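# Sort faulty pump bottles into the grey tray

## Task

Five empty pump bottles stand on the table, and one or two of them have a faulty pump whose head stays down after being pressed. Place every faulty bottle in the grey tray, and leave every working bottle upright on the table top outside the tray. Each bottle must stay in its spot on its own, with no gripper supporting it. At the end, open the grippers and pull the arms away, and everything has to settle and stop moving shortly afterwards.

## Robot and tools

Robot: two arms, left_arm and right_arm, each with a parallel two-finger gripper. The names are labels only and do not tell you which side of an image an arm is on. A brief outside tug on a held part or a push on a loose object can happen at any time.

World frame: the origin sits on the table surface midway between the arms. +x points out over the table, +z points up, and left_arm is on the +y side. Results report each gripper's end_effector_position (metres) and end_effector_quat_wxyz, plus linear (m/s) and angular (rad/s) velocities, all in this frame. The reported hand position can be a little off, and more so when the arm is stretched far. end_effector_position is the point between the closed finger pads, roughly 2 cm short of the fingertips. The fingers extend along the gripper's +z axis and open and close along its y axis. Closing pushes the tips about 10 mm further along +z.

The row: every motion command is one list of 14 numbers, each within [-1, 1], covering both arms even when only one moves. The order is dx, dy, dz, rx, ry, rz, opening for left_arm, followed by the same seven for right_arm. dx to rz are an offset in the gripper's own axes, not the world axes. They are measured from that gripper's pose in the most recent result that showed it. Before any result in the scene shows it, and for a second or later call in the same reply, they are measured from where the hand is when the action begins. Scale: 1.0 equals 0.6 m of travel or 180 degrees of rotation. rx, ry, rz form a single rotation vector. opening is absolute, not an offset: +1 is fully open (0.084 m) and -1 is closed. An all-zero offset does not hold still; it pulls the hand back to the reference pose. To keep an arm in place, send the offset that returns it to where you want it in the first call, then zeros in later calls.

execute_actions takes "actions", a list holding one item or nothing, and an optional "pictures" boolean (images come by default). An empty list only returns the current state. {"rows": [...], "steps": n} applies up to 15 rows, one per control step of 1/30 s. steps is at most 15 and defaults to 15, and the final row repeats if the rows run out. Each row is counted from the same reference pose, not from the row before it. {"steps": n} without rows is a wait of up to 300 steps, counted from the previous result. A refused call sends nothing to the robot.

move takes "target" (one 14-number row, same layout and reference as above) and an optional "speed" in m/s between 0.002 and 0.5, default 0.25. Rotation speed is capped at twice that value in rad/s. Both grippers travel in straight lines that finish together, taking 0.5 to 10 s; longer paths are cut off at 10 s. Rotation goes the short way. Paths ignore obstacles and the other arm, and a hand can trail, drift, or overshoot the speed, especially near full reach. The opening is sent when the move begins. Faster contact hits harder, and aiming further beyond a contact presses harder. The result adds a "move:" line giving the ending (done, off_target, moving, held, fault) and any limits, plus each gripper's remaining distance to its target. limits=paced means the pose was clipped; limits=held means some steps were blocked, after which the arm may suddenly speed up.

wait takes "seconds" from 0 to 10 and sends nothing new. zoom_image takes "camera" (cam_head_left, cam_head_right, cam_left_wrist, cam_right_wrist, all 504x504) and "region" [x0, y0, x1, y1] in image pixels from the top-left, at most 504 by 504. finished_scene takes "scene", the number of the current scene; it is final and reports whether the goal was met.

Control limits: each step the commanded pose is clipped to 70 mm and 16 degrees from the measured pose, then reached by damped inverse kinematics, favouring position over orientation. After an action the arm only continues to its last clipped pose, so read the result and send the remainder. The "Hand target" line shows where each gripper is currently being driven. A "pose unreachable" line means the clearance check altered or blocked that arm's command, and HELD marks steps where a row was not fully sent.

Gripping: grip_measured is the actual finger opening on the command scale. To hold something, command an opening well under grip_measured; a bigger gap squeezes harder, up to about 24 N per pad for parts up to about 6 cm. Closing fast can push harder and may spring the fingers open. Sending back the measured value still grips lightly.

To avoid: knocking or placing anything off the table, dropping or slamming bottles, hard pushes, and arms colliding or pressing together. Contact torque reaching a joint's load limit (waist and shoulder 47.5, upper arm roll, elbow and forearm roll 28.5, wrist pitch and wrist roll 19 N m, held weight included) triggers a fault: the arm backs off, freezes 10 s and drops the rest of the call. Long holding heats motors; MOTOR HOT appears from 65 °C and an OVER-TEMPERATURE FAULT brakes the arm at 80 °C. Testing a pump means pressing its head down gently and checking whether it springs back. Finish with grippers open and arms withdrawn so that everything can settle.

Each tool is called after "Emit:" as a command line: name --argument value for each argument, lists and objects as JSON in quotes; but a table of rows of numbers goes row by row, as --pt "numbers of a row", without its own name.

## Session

Emit:
execute_actions --actions '[]'

Scene clock: 0.00 s of 5100.00 s.
left_arm: end_effector_position=(+0.2005, +0.0277, +0.3818) grip_measured=+1.00 end_effector_quat_wxyz=(+0.094, -0.432, +0.555, +0.705) end_effector_velocity=(+0.000, +0.000, -0.000) end_effector_angular_velocity=(-0.000, +0.000, -0.000) | right_arm: end_effector_position=(+0.4212, -0.3184, +0.2484) grip_measured=+1.00 end_effector_quat_wxyz=(-0.000, +1.000, +0.009, -0.002) end_effector_velocity=(-0.000, +0.000, -0.000) end_effector_angular_velocity=(-0.000, +0.000, -0.000)
Joint positions: left_arm=[-1.09   0.611 -0.095  1.893  0.149  2.866  0.865  0.084] | right_arm=[-0.002 -0.246 -0.002  0.92  -0.     1.169 -0.     0.084]
Joint velocities: left_arm=[ 0. -0. -0. -0.  0. -0.  0. -0.] | right_arm=[ 0.002 -0.    -0.    -0.001 -0.001 -0.     0.002  0.   ]
Motor temperatures (°C, as the motors report them): left_arm=[38 36 41 42 45 38 41] | right_arm=[35 39 38 37 37 40 38]
Hand target (left_arm): +0.201, +0.028, +0.382; +0.094, -0.432, +0.555, +0.705
Hand target (right_arm): +0.421, -0.318, +0.248; -0.000, +1.000, +0.009, -0.002
camera_calibration (this result's frames):
cam_left_wrist: T_world_to_cam=[[-0.603516, -0.355012, 0.713957, -0.10559], [0.601211, 0.385551, 0.699925, -0.327528], [-0.523749, 0.851655, -0.0192492, 0.216356], [0, 0, 0, 1]] pos_world=[0.246505, -0.0954674, 0.308796]

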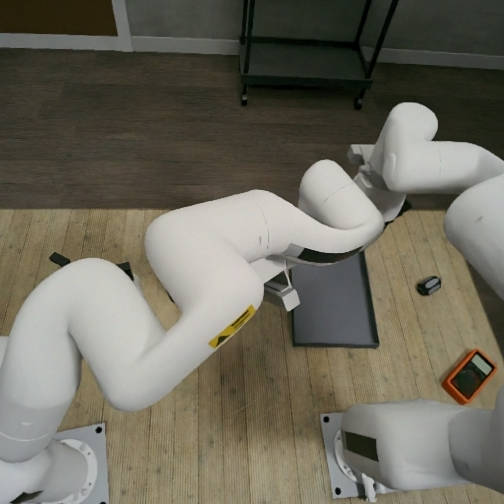

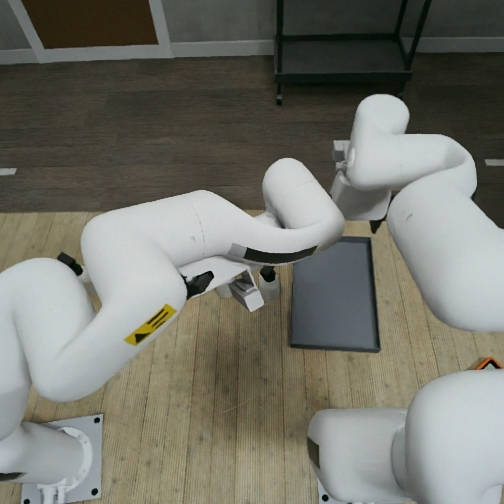

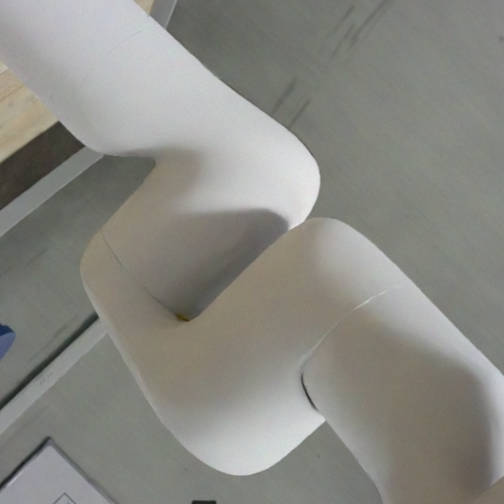

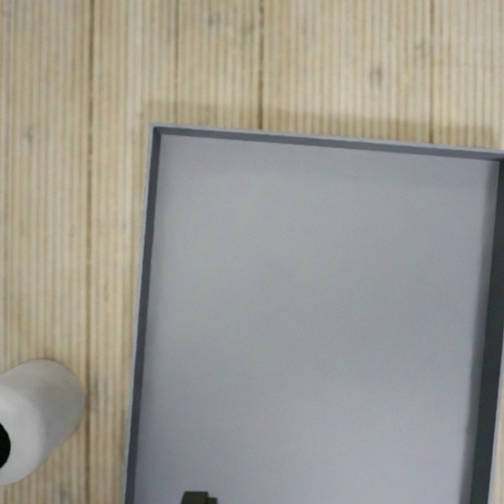

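Emit:
move --target '[-0.138,-0.429,0.192,-0.075,0.559,-0.44,-1, 0,0,0,0,0,0,-1]'

Emit:
move --target '[0,0,0,0,0,0,-1, -0.08,-0.3,0,0,0,0,-1]'

Scene clock: 6.43 s of 5100.00 s.
left_arm: end_effector_position=(+0.3502, +0.2505, +0.2612) grip_measured=-1.00 end_effector_quat_wxyz=(+0.001, +1.000, +0.001, -0.002) end_effector_velocity=(+0.000, +0.001, -0.001) end_effector_angular_velocity=(-0.000, -0.003, +0.004) | right_arm: end_effector_position=(+0.4212, -0.3184, +0.2484) grip_measured=-1.00 end_effector_quat_wxyz=(-0.000, +1.000, +0.009, -0.002) end_effector_velocity=(-0.000, +0.000, -0.000) end_effector_angular_velocity=(-0.000, +0.001, +0.002)
Joint positions: left_arm=[-0.7   -0.503  0.39   0.778  0.191  1.259 -0.247  0.   ] | right_arm=[-0.002 -0.246 -0.002  0.92  -0.     1.169 -0.     0.   ]
Joint velocities: left_arm=[ 0.003 -0.003  0.    -0.006  0.002 -0.006 -0.003  0.   ] | right_arm=[ 0.001 -0.     0.    -0.001 -0.    -0.001 -0.001  0.   ]
Motor temperatures (°C, as the motors report them): left_arm=[38 36 41 42 45 38 41] | right_arm=[35 39 38 38 37 40 38]
Hand target (left_arm): +0.350, +0.251, +0.261; +0.001, +1.000, +0.001, -0.002
Hand target (right_arm): +0.421, -0.318, +0.248; -0.000, +1.000, +0.009, -0.002
Off the commanded pose (left_arm): 0.001 m, 0 deg.
Off the commanded pose (right_arm): 0.000 m, 0 deg.
move: done
camera_calibration (this result's frames):
cam_left_wrist: T_world_to_cam=[[-0.0170899, -0.999843, -0.00461409, 0.293837], [-0.999334, 0.0172296, -0.0321544, 0.424946], [0.0322288, 0.0040615, -0.999472, 0.376251], [0, 0, 0, 1]] pos_world=[0.417558, 0.284941, 0.391072]
cam_right_wrist: T_world_to_cam=[[0.0236317, -0.999258, -0.0304111, -0.28604], [-0.999585, -0.024118, 0.0157238, 0.477699], [-0.0164456, 0.030027, -0.999414, 0.395238], [0, 0, 0, 1]] pos_world=[0.490761, -0.286174, 0.378797]

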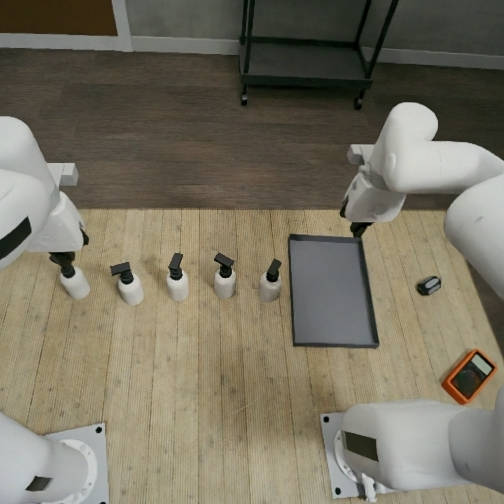

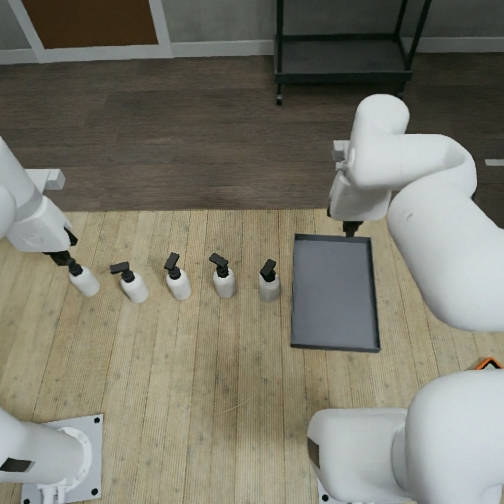

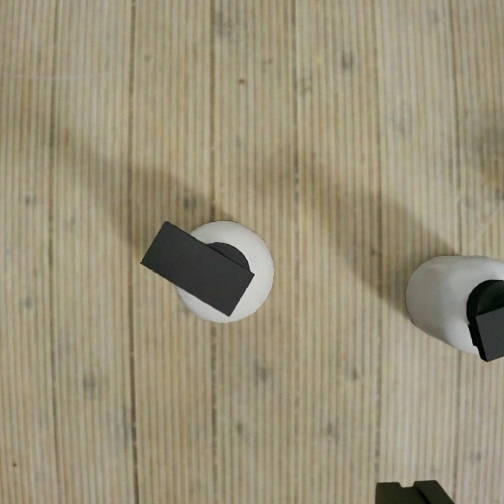

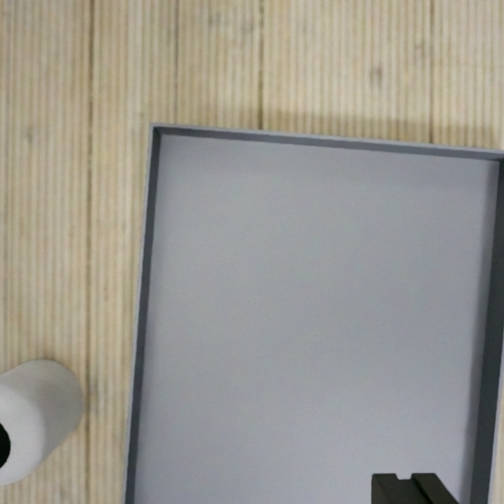

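Scene clock: 7.60 s of 5100.00 s.
left_arm: end_effector_position=(+0.3502, +0.2505, +0.2612) grip_measured=-1.00 end_effector_quat_wxyz=(+0.001, +1.000, +0.001, -0.002) end_effector_velocity=(+0.000, -0.000, +0.000) end_effector_angular_velocity=(-0.000, -0.000, +0.001) | right_arm: end_effector_position=(+0.3701, -0.1397, +0.2487) grip_measured=-1.00 end_effector_quat_wxyz=(-0.001, +1.000, +0.008, -0.002) end_effector_velocity=(-0.001, +0.005, +0.001) end_effector_angular_velocity=(-0.001, -0.003, +0.005)
Joint positions: left_arm=[-0.7   -0.503  0.39   0.778  0.191  1.259 -0.247  0.   ] | right_arm=[ 0.173 -0.273  0.266  0.906  0.08   1.173  0.404  0.   ]
Joint velocities: left_arm=[-0.     0.    -0.     0.    -0.    -0.    -0.001  0.   ] | right_arm=[ 0.007  0.002  0.007  0.005 -0.001  0.001  0.009  0.   ]
Motor temperatures (°C, as the motors report them): left_arm=[38 36 41 42 45 38 41] | right_arm=[35 39 38 38 37 40 38]
Hand target (left_arm): +0.350, +0.251, +0.261; +0.001, +1.000, +0.001, -0.002
Hand target (right_arm): +0.370, -0.139, +0.249; -0.001, +1.000, +0.009, -0.002
Off the commanded pose (left_arm): 0.000 m, 0 deg.
Off the commanded pose (right_arm): 0.000 m, 0 deg.
move: done
camera_calibration (this result's frames):
cam_left_wrist: T_world_to_cam=[[-0.01709, -0.999843, -0.00461414, 0.293837], [-0.999334, 0.0172296, -0.0321543, 0.424946], [0.0322288, 0.00406155, -0.999472, 0.376251], [0, 0, 0, 1]] pos_world=[0.417558, 0.284941, 0.391072]
cam_right_wrist: T_world_to_cam=[[0.0218896, -0.99925, -0.031941, -0.105217], [-0.999616, -0.0224176, 0.0162686, 0.431112], [-0.0169724, 0.0315727, -0.999357, 0.389712], [0, 0, 0, 1]] pos_world=[0.439864, -0.107777, 0.379087]

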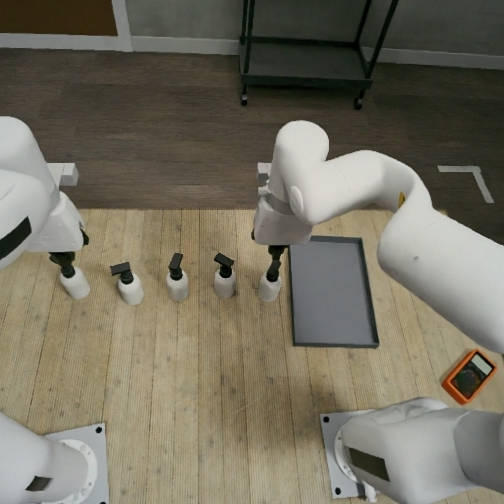

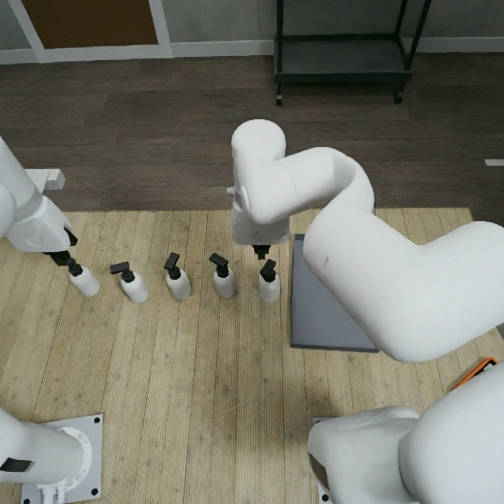

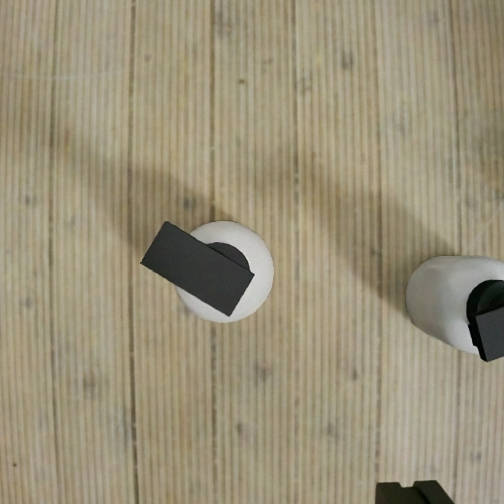

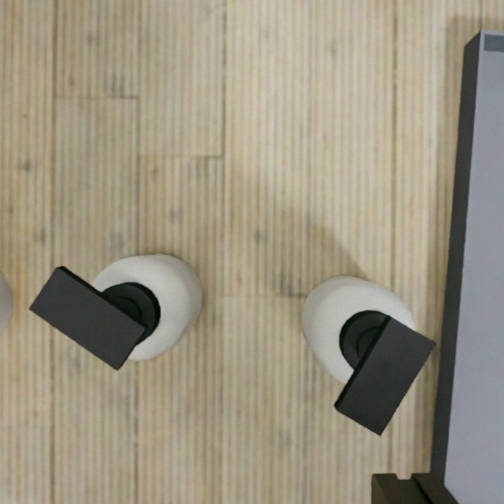

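Emit:
move --target '[0.115,-0.081,0.135,0,0,0,-1, 0.043,0.016,0.115,0,0,0,-1]' --speed 0.15

Emit:
move --target '[0,0,0.07,0,0,0,-1, 0,0,0.07,0,0,0,-1]' --speed 0.03

Emit:
move --target '[0,0,-0.065,0,0,0,-1, 0,0,-0.065,0,0,0,-1]' --speed 0.1

Emit:
move --target '[-0.04,0.2,0,0,0,0,-1, 0.015,-0.17,0,0,0,0,-1]' --speed 0.15

Emit:
move --target '[0,0,0.073,0,0,0,-1, 0,0,0.073,0,0,0,-1]' --speed 0.03

Emit:
move --target '[0,0,-0.17,0,0,0,-1, 0,0,-0.17,0,0,0,-1]' --speed 0.1

Emit:
move --target '[-0.15,-0.2,0,0,0,0,-1, -0.07,-0.13,0,0,0,0,-1]' --speed 0.15

Scene clock: 11.93 s of 5100.00 s.
left_arm: end_effector_position=(+0.4190, +0.2990, +0.1802) grip_measured=-1.00 end_effector_quat_wxyz=(+0.001, +1.000, +0.001, -0.002) end_effector_velocity=(-0.001, +0.001, -0.002) end_effector_angular_velocity=(-0.000, +0.005, +0.003) | right_arm: end_effector_position=(+0.3959, -0.1488, +0.1797) grip_measured=-1.00 end_effector_quat_wxyz=(-0.001, +1.000, +0.008, -0.001) end_effector_velocity=(-0.001, -0.001, -0.002) end_effector_angular_velocity=(-0.001, +0.004, -0.001)
Joint positions: left_arm=[-0.694 -0.175  0.571  0.816  0.113  0.97  -0.027  0.   ] | right_arm=[ 0.151 -0.135  0.26   0.83   0.045  0.963  0.388  0.   ]
Joint velocities: left_arm=[ 0.001  0.005  0.003 -0.002 -0.003 -0.001  0.002  0.   ] | right_arm=[-0.001  0.003 -0.001 -0.002 -0.    -0.001  0.     0.   ]
Motor temperatures (°C, as the motors report them): left_arm=[38 36 41 43 45 38 41] | right_arm=[35 39 38 38 37 40 38]
Hand target (left_arm): +0.419, +0.299, +0.180; +0.001, +1.000, +0.001, -0.002
Hand target (right_arm): +0.396, -0.149, +0.179; -0.001, +1.000, +0.008, -0.002
Off the commanded pose (left_arm): 0.000 m, 0 deg.
Off the commanded pose (right_arm): 0.000 m, 0 deg.
After step 90, 0.10 s passed at rest.
move: done
camera_calibration (this result's frames):
cam_left_wrist: T_world_to_cam=[[-0.0173756, -0.999835, -0.00530373, 0.343312], [-0.999294, 0.0175425, -0.0332194, 0.490363], [0.0333069, 0.00472278, -0.999434, 0.292219], [0, 0, 0, 1]] pos_world=[0.486249, 0.333273, 0.310164]
cam_right_wrist: T_world_to_cam=[[0.0219728, -0.999249, -0.0319226, -0.117067], [-0.999626, -0.0224782, 0.0155621, 0.457866], [-0.0162679, 0.0315687, -0.999369, 0.321245], [0, 0, 0, 1]] pos_world=[0.465493, -0.116828, 0.31018]

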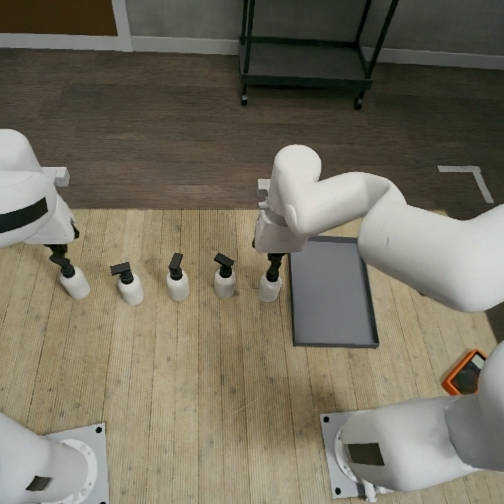

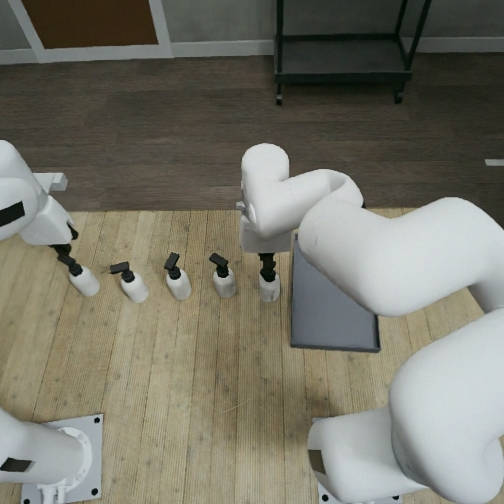

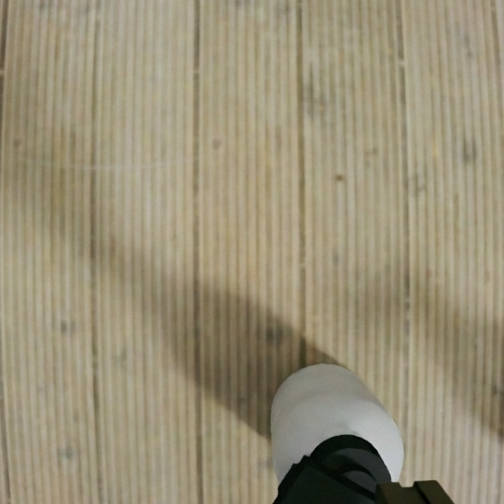

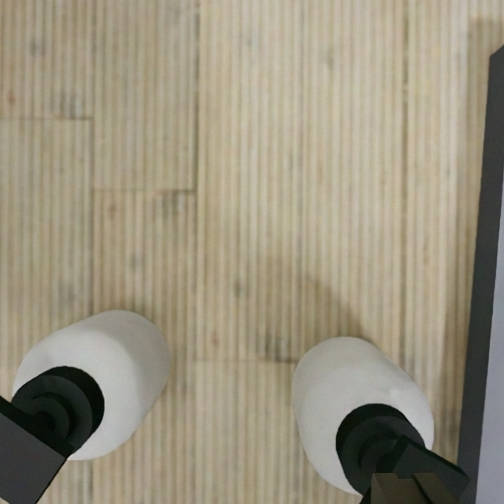

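Scene clock: 13.60 s of 5100.00 s.
left_arm: end_effector_position=(+0.4241, +0.2988, +0.1438) grip_measured=-1.00 end_effector_quat_wxyz=(+0.001, +1.000, +0.000, +0.006) end_effector_velocity=(+0.003, +0.002, -0.001) end_effector_angular_velocity=(+0.007, +0.003, +0.003) | right_arm: end_effector_position=(+0.3993, -0.1467, +0.1431) grip_measured=-1.00 end_effector_quat_wxyz=(-0.003, +1.000, +0.009, +0.005) end_effector_velocity=(+0.002, +0.000, -0.002) end_effector_angular_velocity=(+0.000, +0.003, -0.001)
Joint positions: left_arm=[-0.699 -0.101  0.589  0.763  0.071  0.837  0.008  0.   ] | right_arm=[ 0.151 -0.073  0.267  0.775  0.028  0.833  0.403  0.   ]
Joint velocities: left_arm=[ 0.001  0.017  0.     0.012 -0.003 -0.     0.001  0.   ] | right_arm=[-0.002  0.013  0.     0.008 -0.002 -0.002  0.001  0.   ]
Motor temperatures (°C, as the motors report them): left_arm=[38 36 41 43 45 38 41] | right_arm=[35 39 38 39 37 40 38]
Hand target (left_arm): +0.419, +0.299, +0.138; +0.001, +1.000, +0.000, -0.002
Hand target (right_arm): +0.396, -0.149, +0.138; -0.001, +1.000, +0.008, -0.001
Off the commanded pose (left_arm): 0.008 m, 1 deg.
Off the commanded pose (right_arm): 0.007 m, 1 deg.
move: off_target (left_arm, right_arm)
camera_calibration (this result's frames):
cam_left_wrist: T_world_to_cam=[[-0.0175374, -0.999837, -0.00429857, 0.342924], [-0.99867, 0.0177251, -0.0484085, 0.496117], [0.0484768, 0.0034439, -0.998818, 0.249625], [0, 0, 0, 1]] pos_world=[0.48937, 0.333215, 0.274821]
cam_right_wrist: T_world_to_cam=[[0.0233201, -0.999067, -0.0363608, -0.116095], [-0.999723, -0.0234191, 0.00229869, 0.46371], [-0.00314808, 0.0362971, -0.999336, 0.280027], [0, 0, 0, 1]] pos_world=[0.46717, -0.115291, 0.274554]

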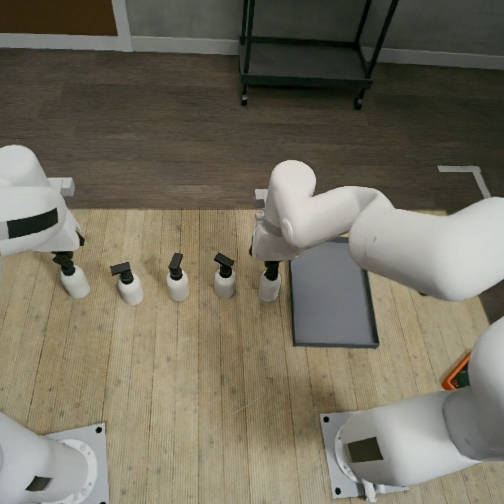

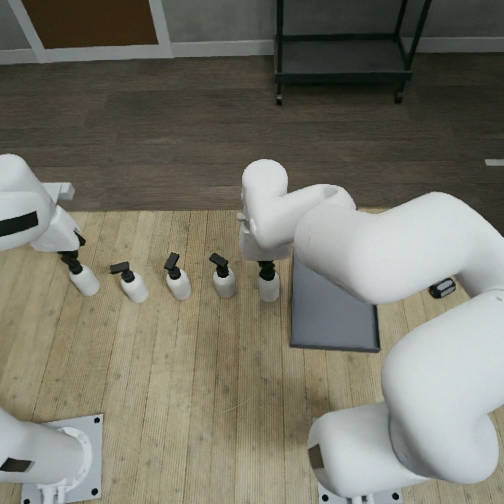

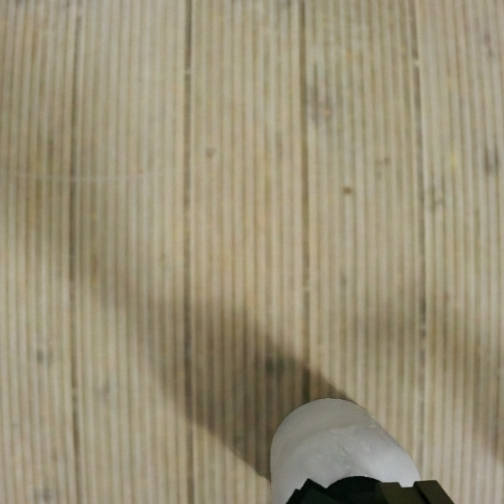

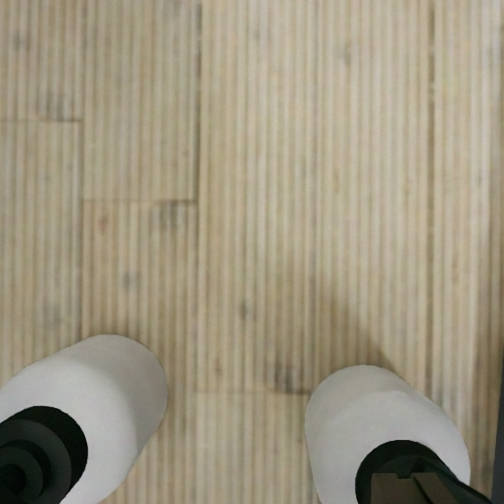

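Scene clock: 14.40 s of 5100.00 s.
left_arm: end_effector_position=(+0.4232, +0.2989, +0.1822) grip_measured=-1.00 end_effector_quat_wxyz=(+0.001, +1.000, +0.000, +0.005) end_effector_velocity=(+0.002, +0.000, +0.003) end_effector_angular_velocity=(-0.001, -0.005, +0.001) | right_arm: end_effector_position=(+0.3986, -0.1470, +0.1814) grip_measured=-1.00 end_effector_quat_wxyz=(-0.003, +1.000, +0.009, +0.004) end_effector_velocity=(+0.002, -0.001, +0.003) end_effector_angular_velocity=(+0.002, -0.006, -0.002)
Joint positions: left_arm=[-0.696 -0.174  0.573  0.82   0.111  0.959 -0.026  0.   ] | right_arm=[ 0.152 -0.136  0.261  0.831  0.045  0.952  0.388  0.   ]
Joint velocities: left_arm=[ 0.    -0.003 -0.     0.006  0.001  0.003 -0.001  0.   ] | right_arm=[-0.003 -0.003 -0.001  0.006  0.     0.003 -0.001  0.   ]
Motor temperatures (°C, as the motors report them): left_arm=[38 36 41 43 45 38 41] | right_arm=[35 39 38 39 37 40 38]
Hand target (left_arm): +0.424, +0.299, +0.183; +0.001, +1.000, +0.000, +0.006
Hand target (right_arm): +0.399, -0.147, +0.182; -0.003, +1.000, +0.009, +0.005
Off the commanded pose (left_arm): 0.001 m, 0 deg.
Off the commanded pose (right_arm): 0.001 m, 0 deg.
move: done
camera_calibration (this result's frames):
cam_left_wrist: T_world_to_cam=[[-0.0174778, -0.999838, -0.00436851, 0.343192], [-0.998739, 0.0176639, -0.0469909, 0.496883], [0.0470604, 0.0035417, -0.998886, 0.288596], [0, 0, 0, 1]] pos_world=[0.488673, 0.333337, 0.313123]
cam_right_wrist: T_world_to_cam=[[0.0232488, -0.999083, -0.035962, -0.115109], [-0.999719, -0.0233979, 0.00372921, 0.462695], [-0.00456723, 0.0358652, -0.999346, 0.318897], [0, 0, 0, 1]] pos_world=[0.466697, -0.115615, 0.312824]

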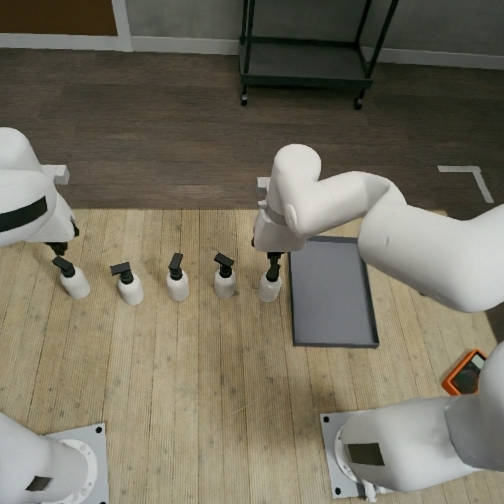

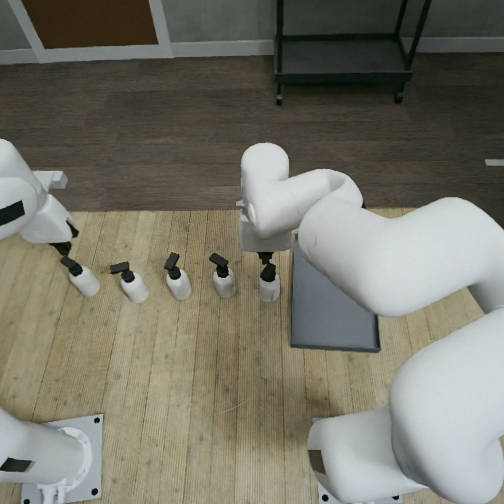

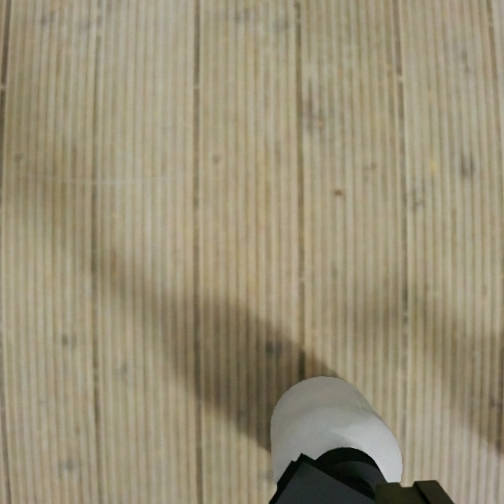

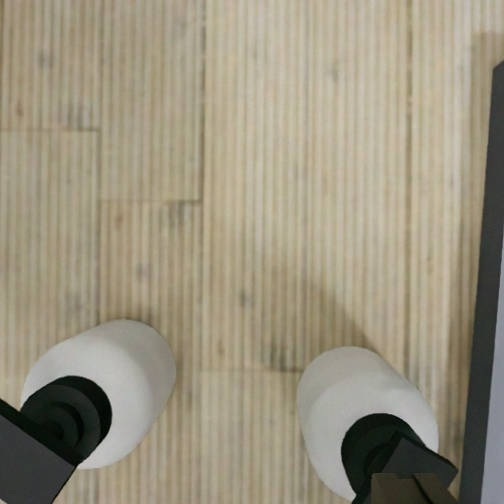

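Scene clock: 15.60 s of 5100.00 s.
left_arm: end_effector_position=(+0.3995, +0.1793, +0.1824) grip_measured=-1.00 end_effector_quat_wxyz=(+0.001, +1.000, +0.001, +0.005) end_effector_velocity=(-0.001, -0.002, -0.000) end_effector_angular_velocity=(+0.000, +0.001, +0.001) | right_arm: end_effector_position=(+0.4060, -0.0453, +0.1818) grip_measured=-1.00 end_effector_quat_wxyz=(-0.003, +1.000, +0.008, +0.004) end_effector_velocity=(-0.000, +0.002, +0.000) end_effector_angular_velocity=(-0.001, -0.000, +0.002)
Joint positions: left_arm=[-0.812 -0.207  0.392  0.774  0.096  0.957 -0.315  0.   ] | right_arm=[ 0.243  0.061  0.371  1.044 -0.027  0.977  0.633  0.   ]
Joint velocities: left_arm=[-0.003  0.    -0.002 -0.001 -0.    -0.    -0.006  0.   ] | right_arm=[ 0.004  0.003  0.001  0.004 -0.002  0.001  0.005  0.   ]
Motor temperatures (°C, as the motors report them): left_arm=[38 36 41 43 45 38 41] | right_arm=[35 39 38 39 37 40 38]
Hand target (left_arm): +0.399, +0.179, +0.182; +0.001, +1.000, +0.000, +0.005
Hand target (right_arm): +0.406, -0.045, +0.182; -0.003, +1.000, +0.009, +0.004
Off the commanded pose (left_arm): 0.000 m, 0 deg.
Off the commanded pose (right_arm): 0.001 m, 0 deg.
move: done
camera_calibration (this result's frames):
cam_left_wrist: T_world_to_cam=[[-0.016484, -0.999856, -0.00401131, 0.222707], [-0.998751, 0.0166548, -0.0470995, 0.475469], [0.0471596, 0.00322991, -0.998882, 0.290307], [0, 0, 0, 1]] pos_world=[0.464855, 0.213818, 0.31327]
cam_right_wrist: T_world_to_cam=[[0.0220494, -0.999103, -0.0361643, -0.013121], [-0.999746, -0.0222069, 0.00396104, 0.472437], [-0.00476058, 0.0360678, -0.999338, 0.315772], [0, 0, 0, 1]] pos_world=[0.474109, -0.0140071, 0.313217]

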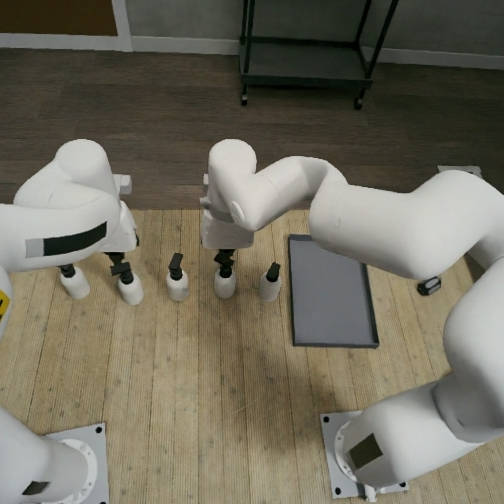

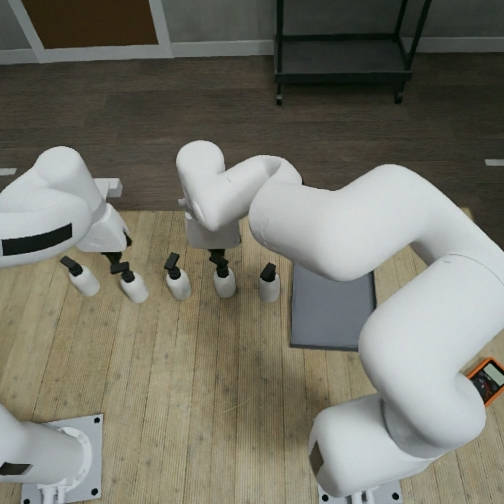

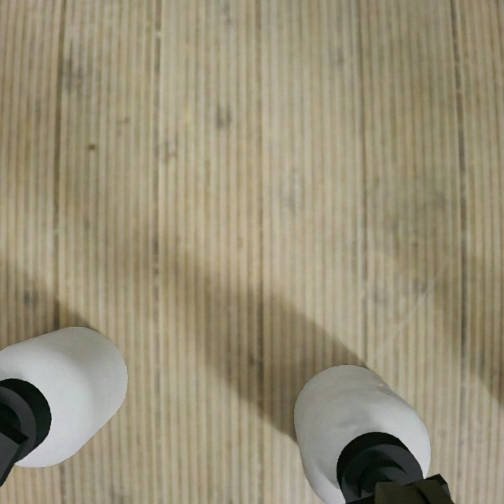

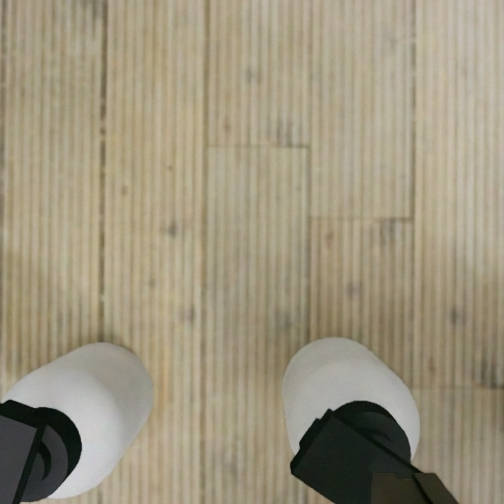

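Scene clock: 17.33 s of 5100.00 s.
left_arm: end_effector_position=(+0.4049, +0.1780, +0.1442) grip_measured=-1.00 end_effector_quat_wxyz=(+0.004, +1.000, +0.001, +0.012) end_effector_velocity=(+0.005, -0.001, -0.000) end_effector_angular_velocity=(+0.004, -0.002, +0.001) | right_arm: end_effector_position=(+0.4093, -0.0428, +0.1436) grip_measured=-1.00 end_effector_quat_wxyz=(-0.006, +1.000, +0.008, +0.010) end_effector_velocity=(+0.001, +0.000, +0.001) end_effector_angular_velocity=(+0.000, -0.003, -0.001)
Joint positions: left_arm=[-0.815 -0.133  0.407  0.719  0.07   0.817 -0.292  0.   ] | right_arm=[ 0.248  0.121  0.369  0.992 -0.06   0.856  0.658  0.   ]
Joint velocities: left_arm=[-0.001  0.016  0.001  0.015 -0.002 -0.001  0.001  0.   ] | right_arm=[-0.001  0.001  0.     0.002 -0.002 -0.001  0.001  0.   ]
Motor temperatures (°C, as the motors report them): left_arm=[38 36 41 43 45 38 41] | right_arm=[35 39 38 39 37 40 38]
Hand target (left_arm): +0.400, +0.179, +0.139; +0.001, +1.000, +0.001, +0.005
Hand target (right_arm): +0.406, -0.045, +0.138; -0.003, +1.000, +0.008, +0.004
Off the commanded pose (left_arm): 0.008 m, 1 deg.
Off the commanded pose (right_arm): 0.007 m, 1 deg.
move: off_target (left_arm, right_arm)
camera_calibration (this result's frames):
cam_left_wrist: T_world_to_cam=[[-0.015822, -0.999875, 0.000660083, 0.220467], [-0.997995, 0.0157517, -0.0613046, 0.481004], [0.0612865, -0.00162872, -0.998119, 0.246975], [0, 0, 0, 1]] pos_world=[0.468392, 0.213265, 0.275853]
cam_right_wrist: T_world_to_cam=[[0.0229681, -0.998844, -0.042238, -0.0115774], [-0.999711, -0.0226479, -0.00804443, 0.477609], [0.00707853, 0.0424106, -0.999075, 0.272839], [0, 0, 0, 1]] pos_world=[0.475806, -0.0123185, 0.27594]

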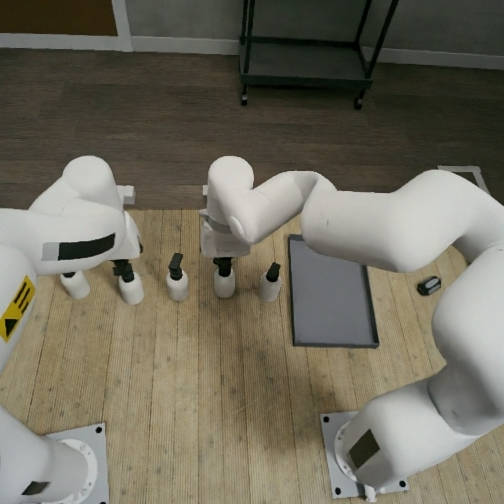

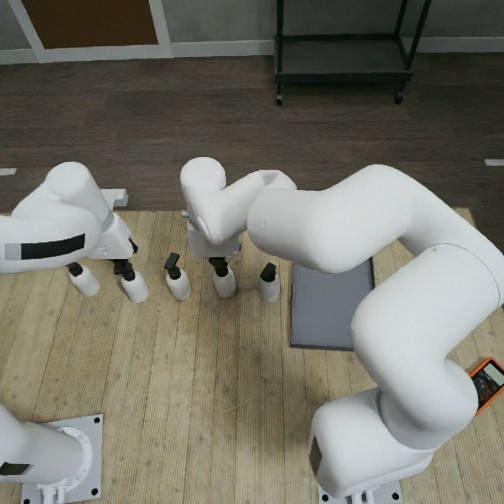

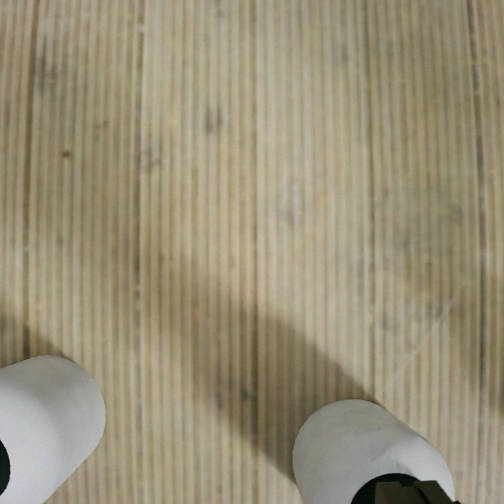

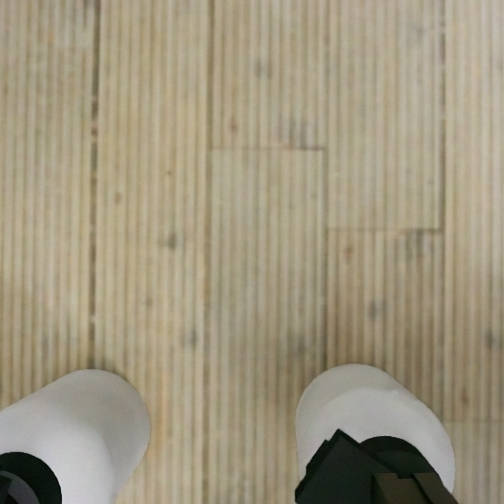

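Scene clock: 18.70 s of 5100.00 s.
left_arm: end_effector_position=(+0.4020, +0.1790, +0.2457) grip_measured=-1.00 end_effector_quat_wxyz=(+0.004, +1.000, +0.001, +0.012) end_effector_velocity=(+0.000, -0.001, +0.002) end_effector_angular_velocity=(-0.000, -0.001, -0.001) | right_arm: end_effector_position=(+0.4071, -0.0442, +0.2451) grip_measured=-1.00 end_effector_quat_wxyz=(-0.006, +1.000, +0.008, +0.010) end_effector_velocity=(-0.000, +0.000, +0.002) end_effector_angular_velocity=(+0.001, +0.000, -0.000)
Joint positions: left_arm=[-0.812 -0.278  0.374  0.896  0.11   1.133 -0.331  0.   ] | right_arm=[ 0.239 -0.005  0.369  1.156  0.     1.138  0.613  0.   ]
Joint velocities: left_arm=[-0.    -0.001 -0.001  0.005 -0.     0.004  0.     0.   ] | right_arm=[ 0.001 -0.001 -0.     0.004  0.001  0.004  0.     0.   ]
Motor temperatures (°C, as the motors report them): left_arm=[38 36 41 43 45 38 41] | right_arm=[35 39 38 39 37 40 38]
Hand target (left_arm): +0.402, +0.179, +0.246; +0.004, +1.000, +0.001, +0.012
Hand target (right_arm): +0.407, -0.044, +0.246; -0.006, +1.000, +0.008, +0.010
Off the commanded pose (left_arm): 0.001 m, 0 deg.
Off the commanded pose (right_arm): 0.000 m, 0 deg.
move: done
camera_calibration (this result's frames):
cam_left_wrist: T_world_to_cam=[[-0.015685, -0.999877, 0.000529684, 0.221295], [-0.998071, 0.0156248, -0.0600911, 0.484083], [0.0600754, -0.00147119, -0.998193, 0.348888], [0, 0, 0, 1]] pos_world=[0.465661, 0.214217, 0.377229]
cam_right_wrist: T_world_to_cam=[[0.0229264, -0.998862, -0.0418316, -0.00864882], [-0.999719, -0.022652, -0.00702279, 0.476044], [0.00606723, 0.0419808, -0.9991, 0.374718], [0, 0, 0, 1]] pos_world=[0.473835, -0.0135866, 0.377362]

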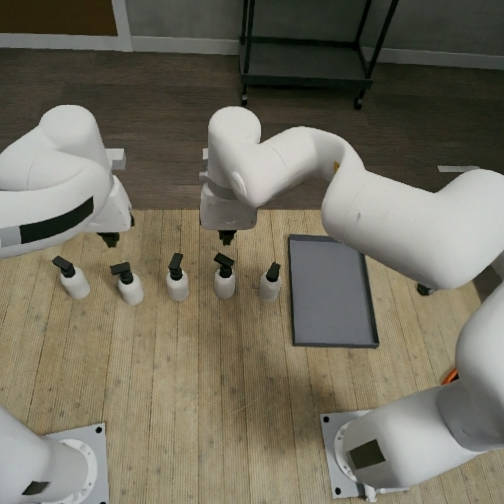

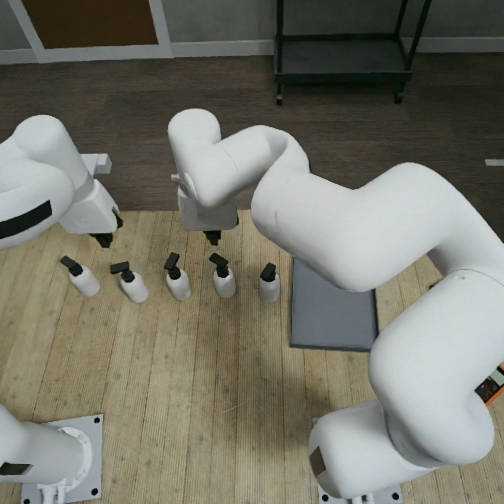

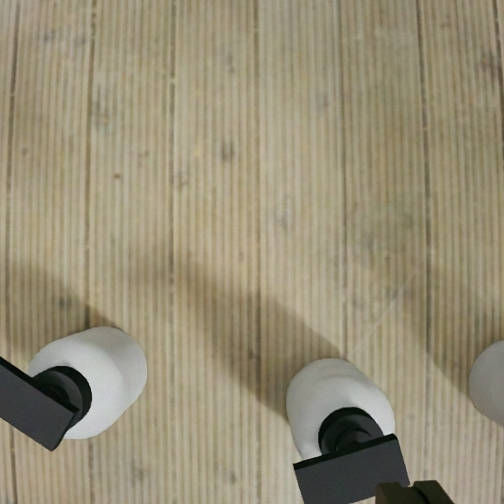

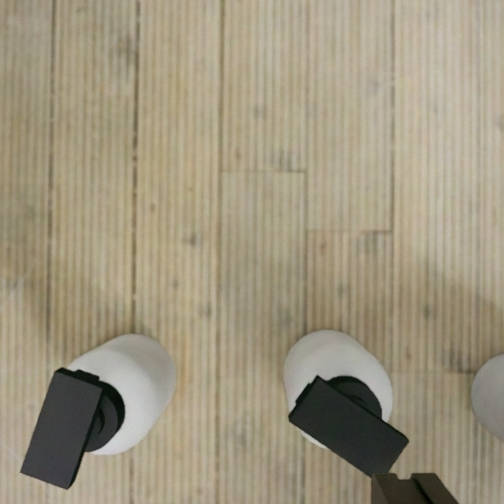

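Scene clock: 20.10 s of 5100.00 s.
left_arm: end_effector_position=(+0.3118, +0.2986, +0.2424) grip_measured=-1.00 end_effector_quat_wxyz=(+0.004, +1.000, +0.001, +0.011) end_effector_velocity=(-0.001, +0.002, -0.000) end_effector_angular_velocity=(-0.001, +0.001, +0.002) | right_arm: end_effector_position=(+0.3641, +0.0329, +0.2450) grip_measured=-1.00 end_effector_quat_wxyz=(-0.006, +1.000, +0.008, +0.010) end_effector_velocity=(-0.002, +0.002, +0.000) end_effector_angular_velocity=(-0.000, -0.000, +0.003)
Joint positions: left_arm=[-0.629 -0.697  0.451  0.614  0.293  1.248 -0.197  0.   ] | right_arm=[ 0.338  0.063  0.462  1.228 -0.037  1.15   0.82   0.   ]
Joint velocities: left_arm=[ 0.003 -0.004  0.003 -0.002  0.002  0.002  0.002  0.   ] | right_arm=[ 0.003  0.     0.004  0.002 -0.001  0.001  0.004  0.   ]
Motor temperatures (°C, as the motors report them): left_arm=[38 36 41 43 45 38 41] | right_arm=[35 39 38 39 37 40 38]
Hand target (left_arm): +0.312, +0.299, +0.243; +0.004, +1.000, +0.001, +0.011
Hand target (right_arm): +0.364, +0.033, +0.245; -0.006, +1.000, +0.008, +0.010
Off the commanded pose (left_arm): 0.000 m, 0 deg.
Off the commanded pose (right_arm): 0.000 m, 0 deg.
move: done
camera_calibration (this result's frames):
cam_left_wrist: T_world_to_cam=[[-0.0162703, -0.999867, 0.00107468, 0.339543], [-0.998111, 0.016178, -0.0592682, 0.391623], [0.0592429, -0.00203696, -0.998242, 0.351676], [0, 0, 0, 1]] pos_world=[0.375573, 0.333878, 0.373903]
cam_right_wrist: T_world_to_cam=[[0.0219442, -0.998875, -0.0420311, 0.0697112], [-0.999743, -0.0216834, -0.00665003, 0.4346], [0.00573117, 0.0421662, -0.999094, 0.37182], [0, 0, 0, 1]] pos_world=[0.430828, 0.0633782, 0.377303]

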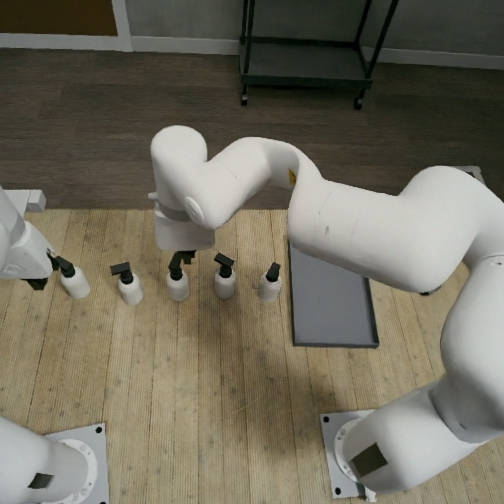

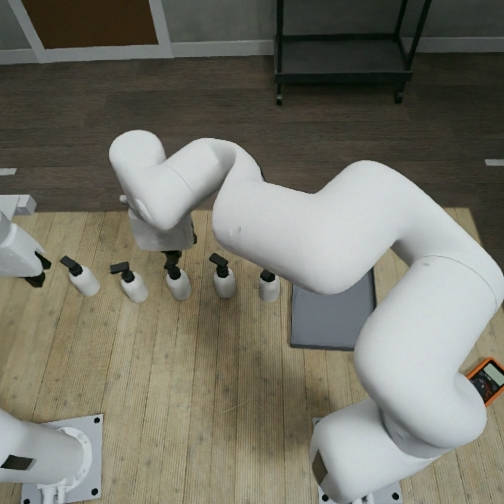

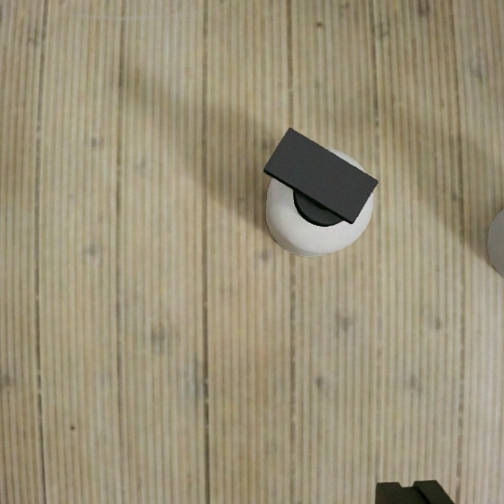

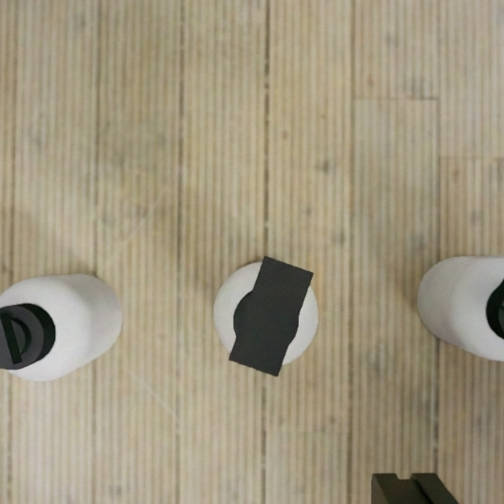

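Emit:
zoom_image --camera "cam_head_right" --region '[40,230,290,320]'

Emit:
zoom_image --camera "cam_head_left" --region '[40,230,290,320]'

Region (40, 230, 290, 320) of cam_head_right's 504x504 image, scaled by 2.016, with more detail than that image has; it fills the top 181 rows of this view, and the rest is white.

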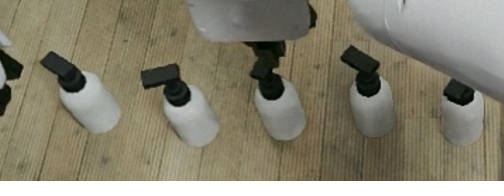

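Region (40, 230, 290, 320) of cam_head_left's 504x504 image, scaled by 2.016, with more detail than that image has; it fills the top 181 rows of this view, and the rest is white.

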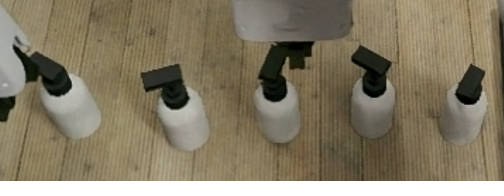

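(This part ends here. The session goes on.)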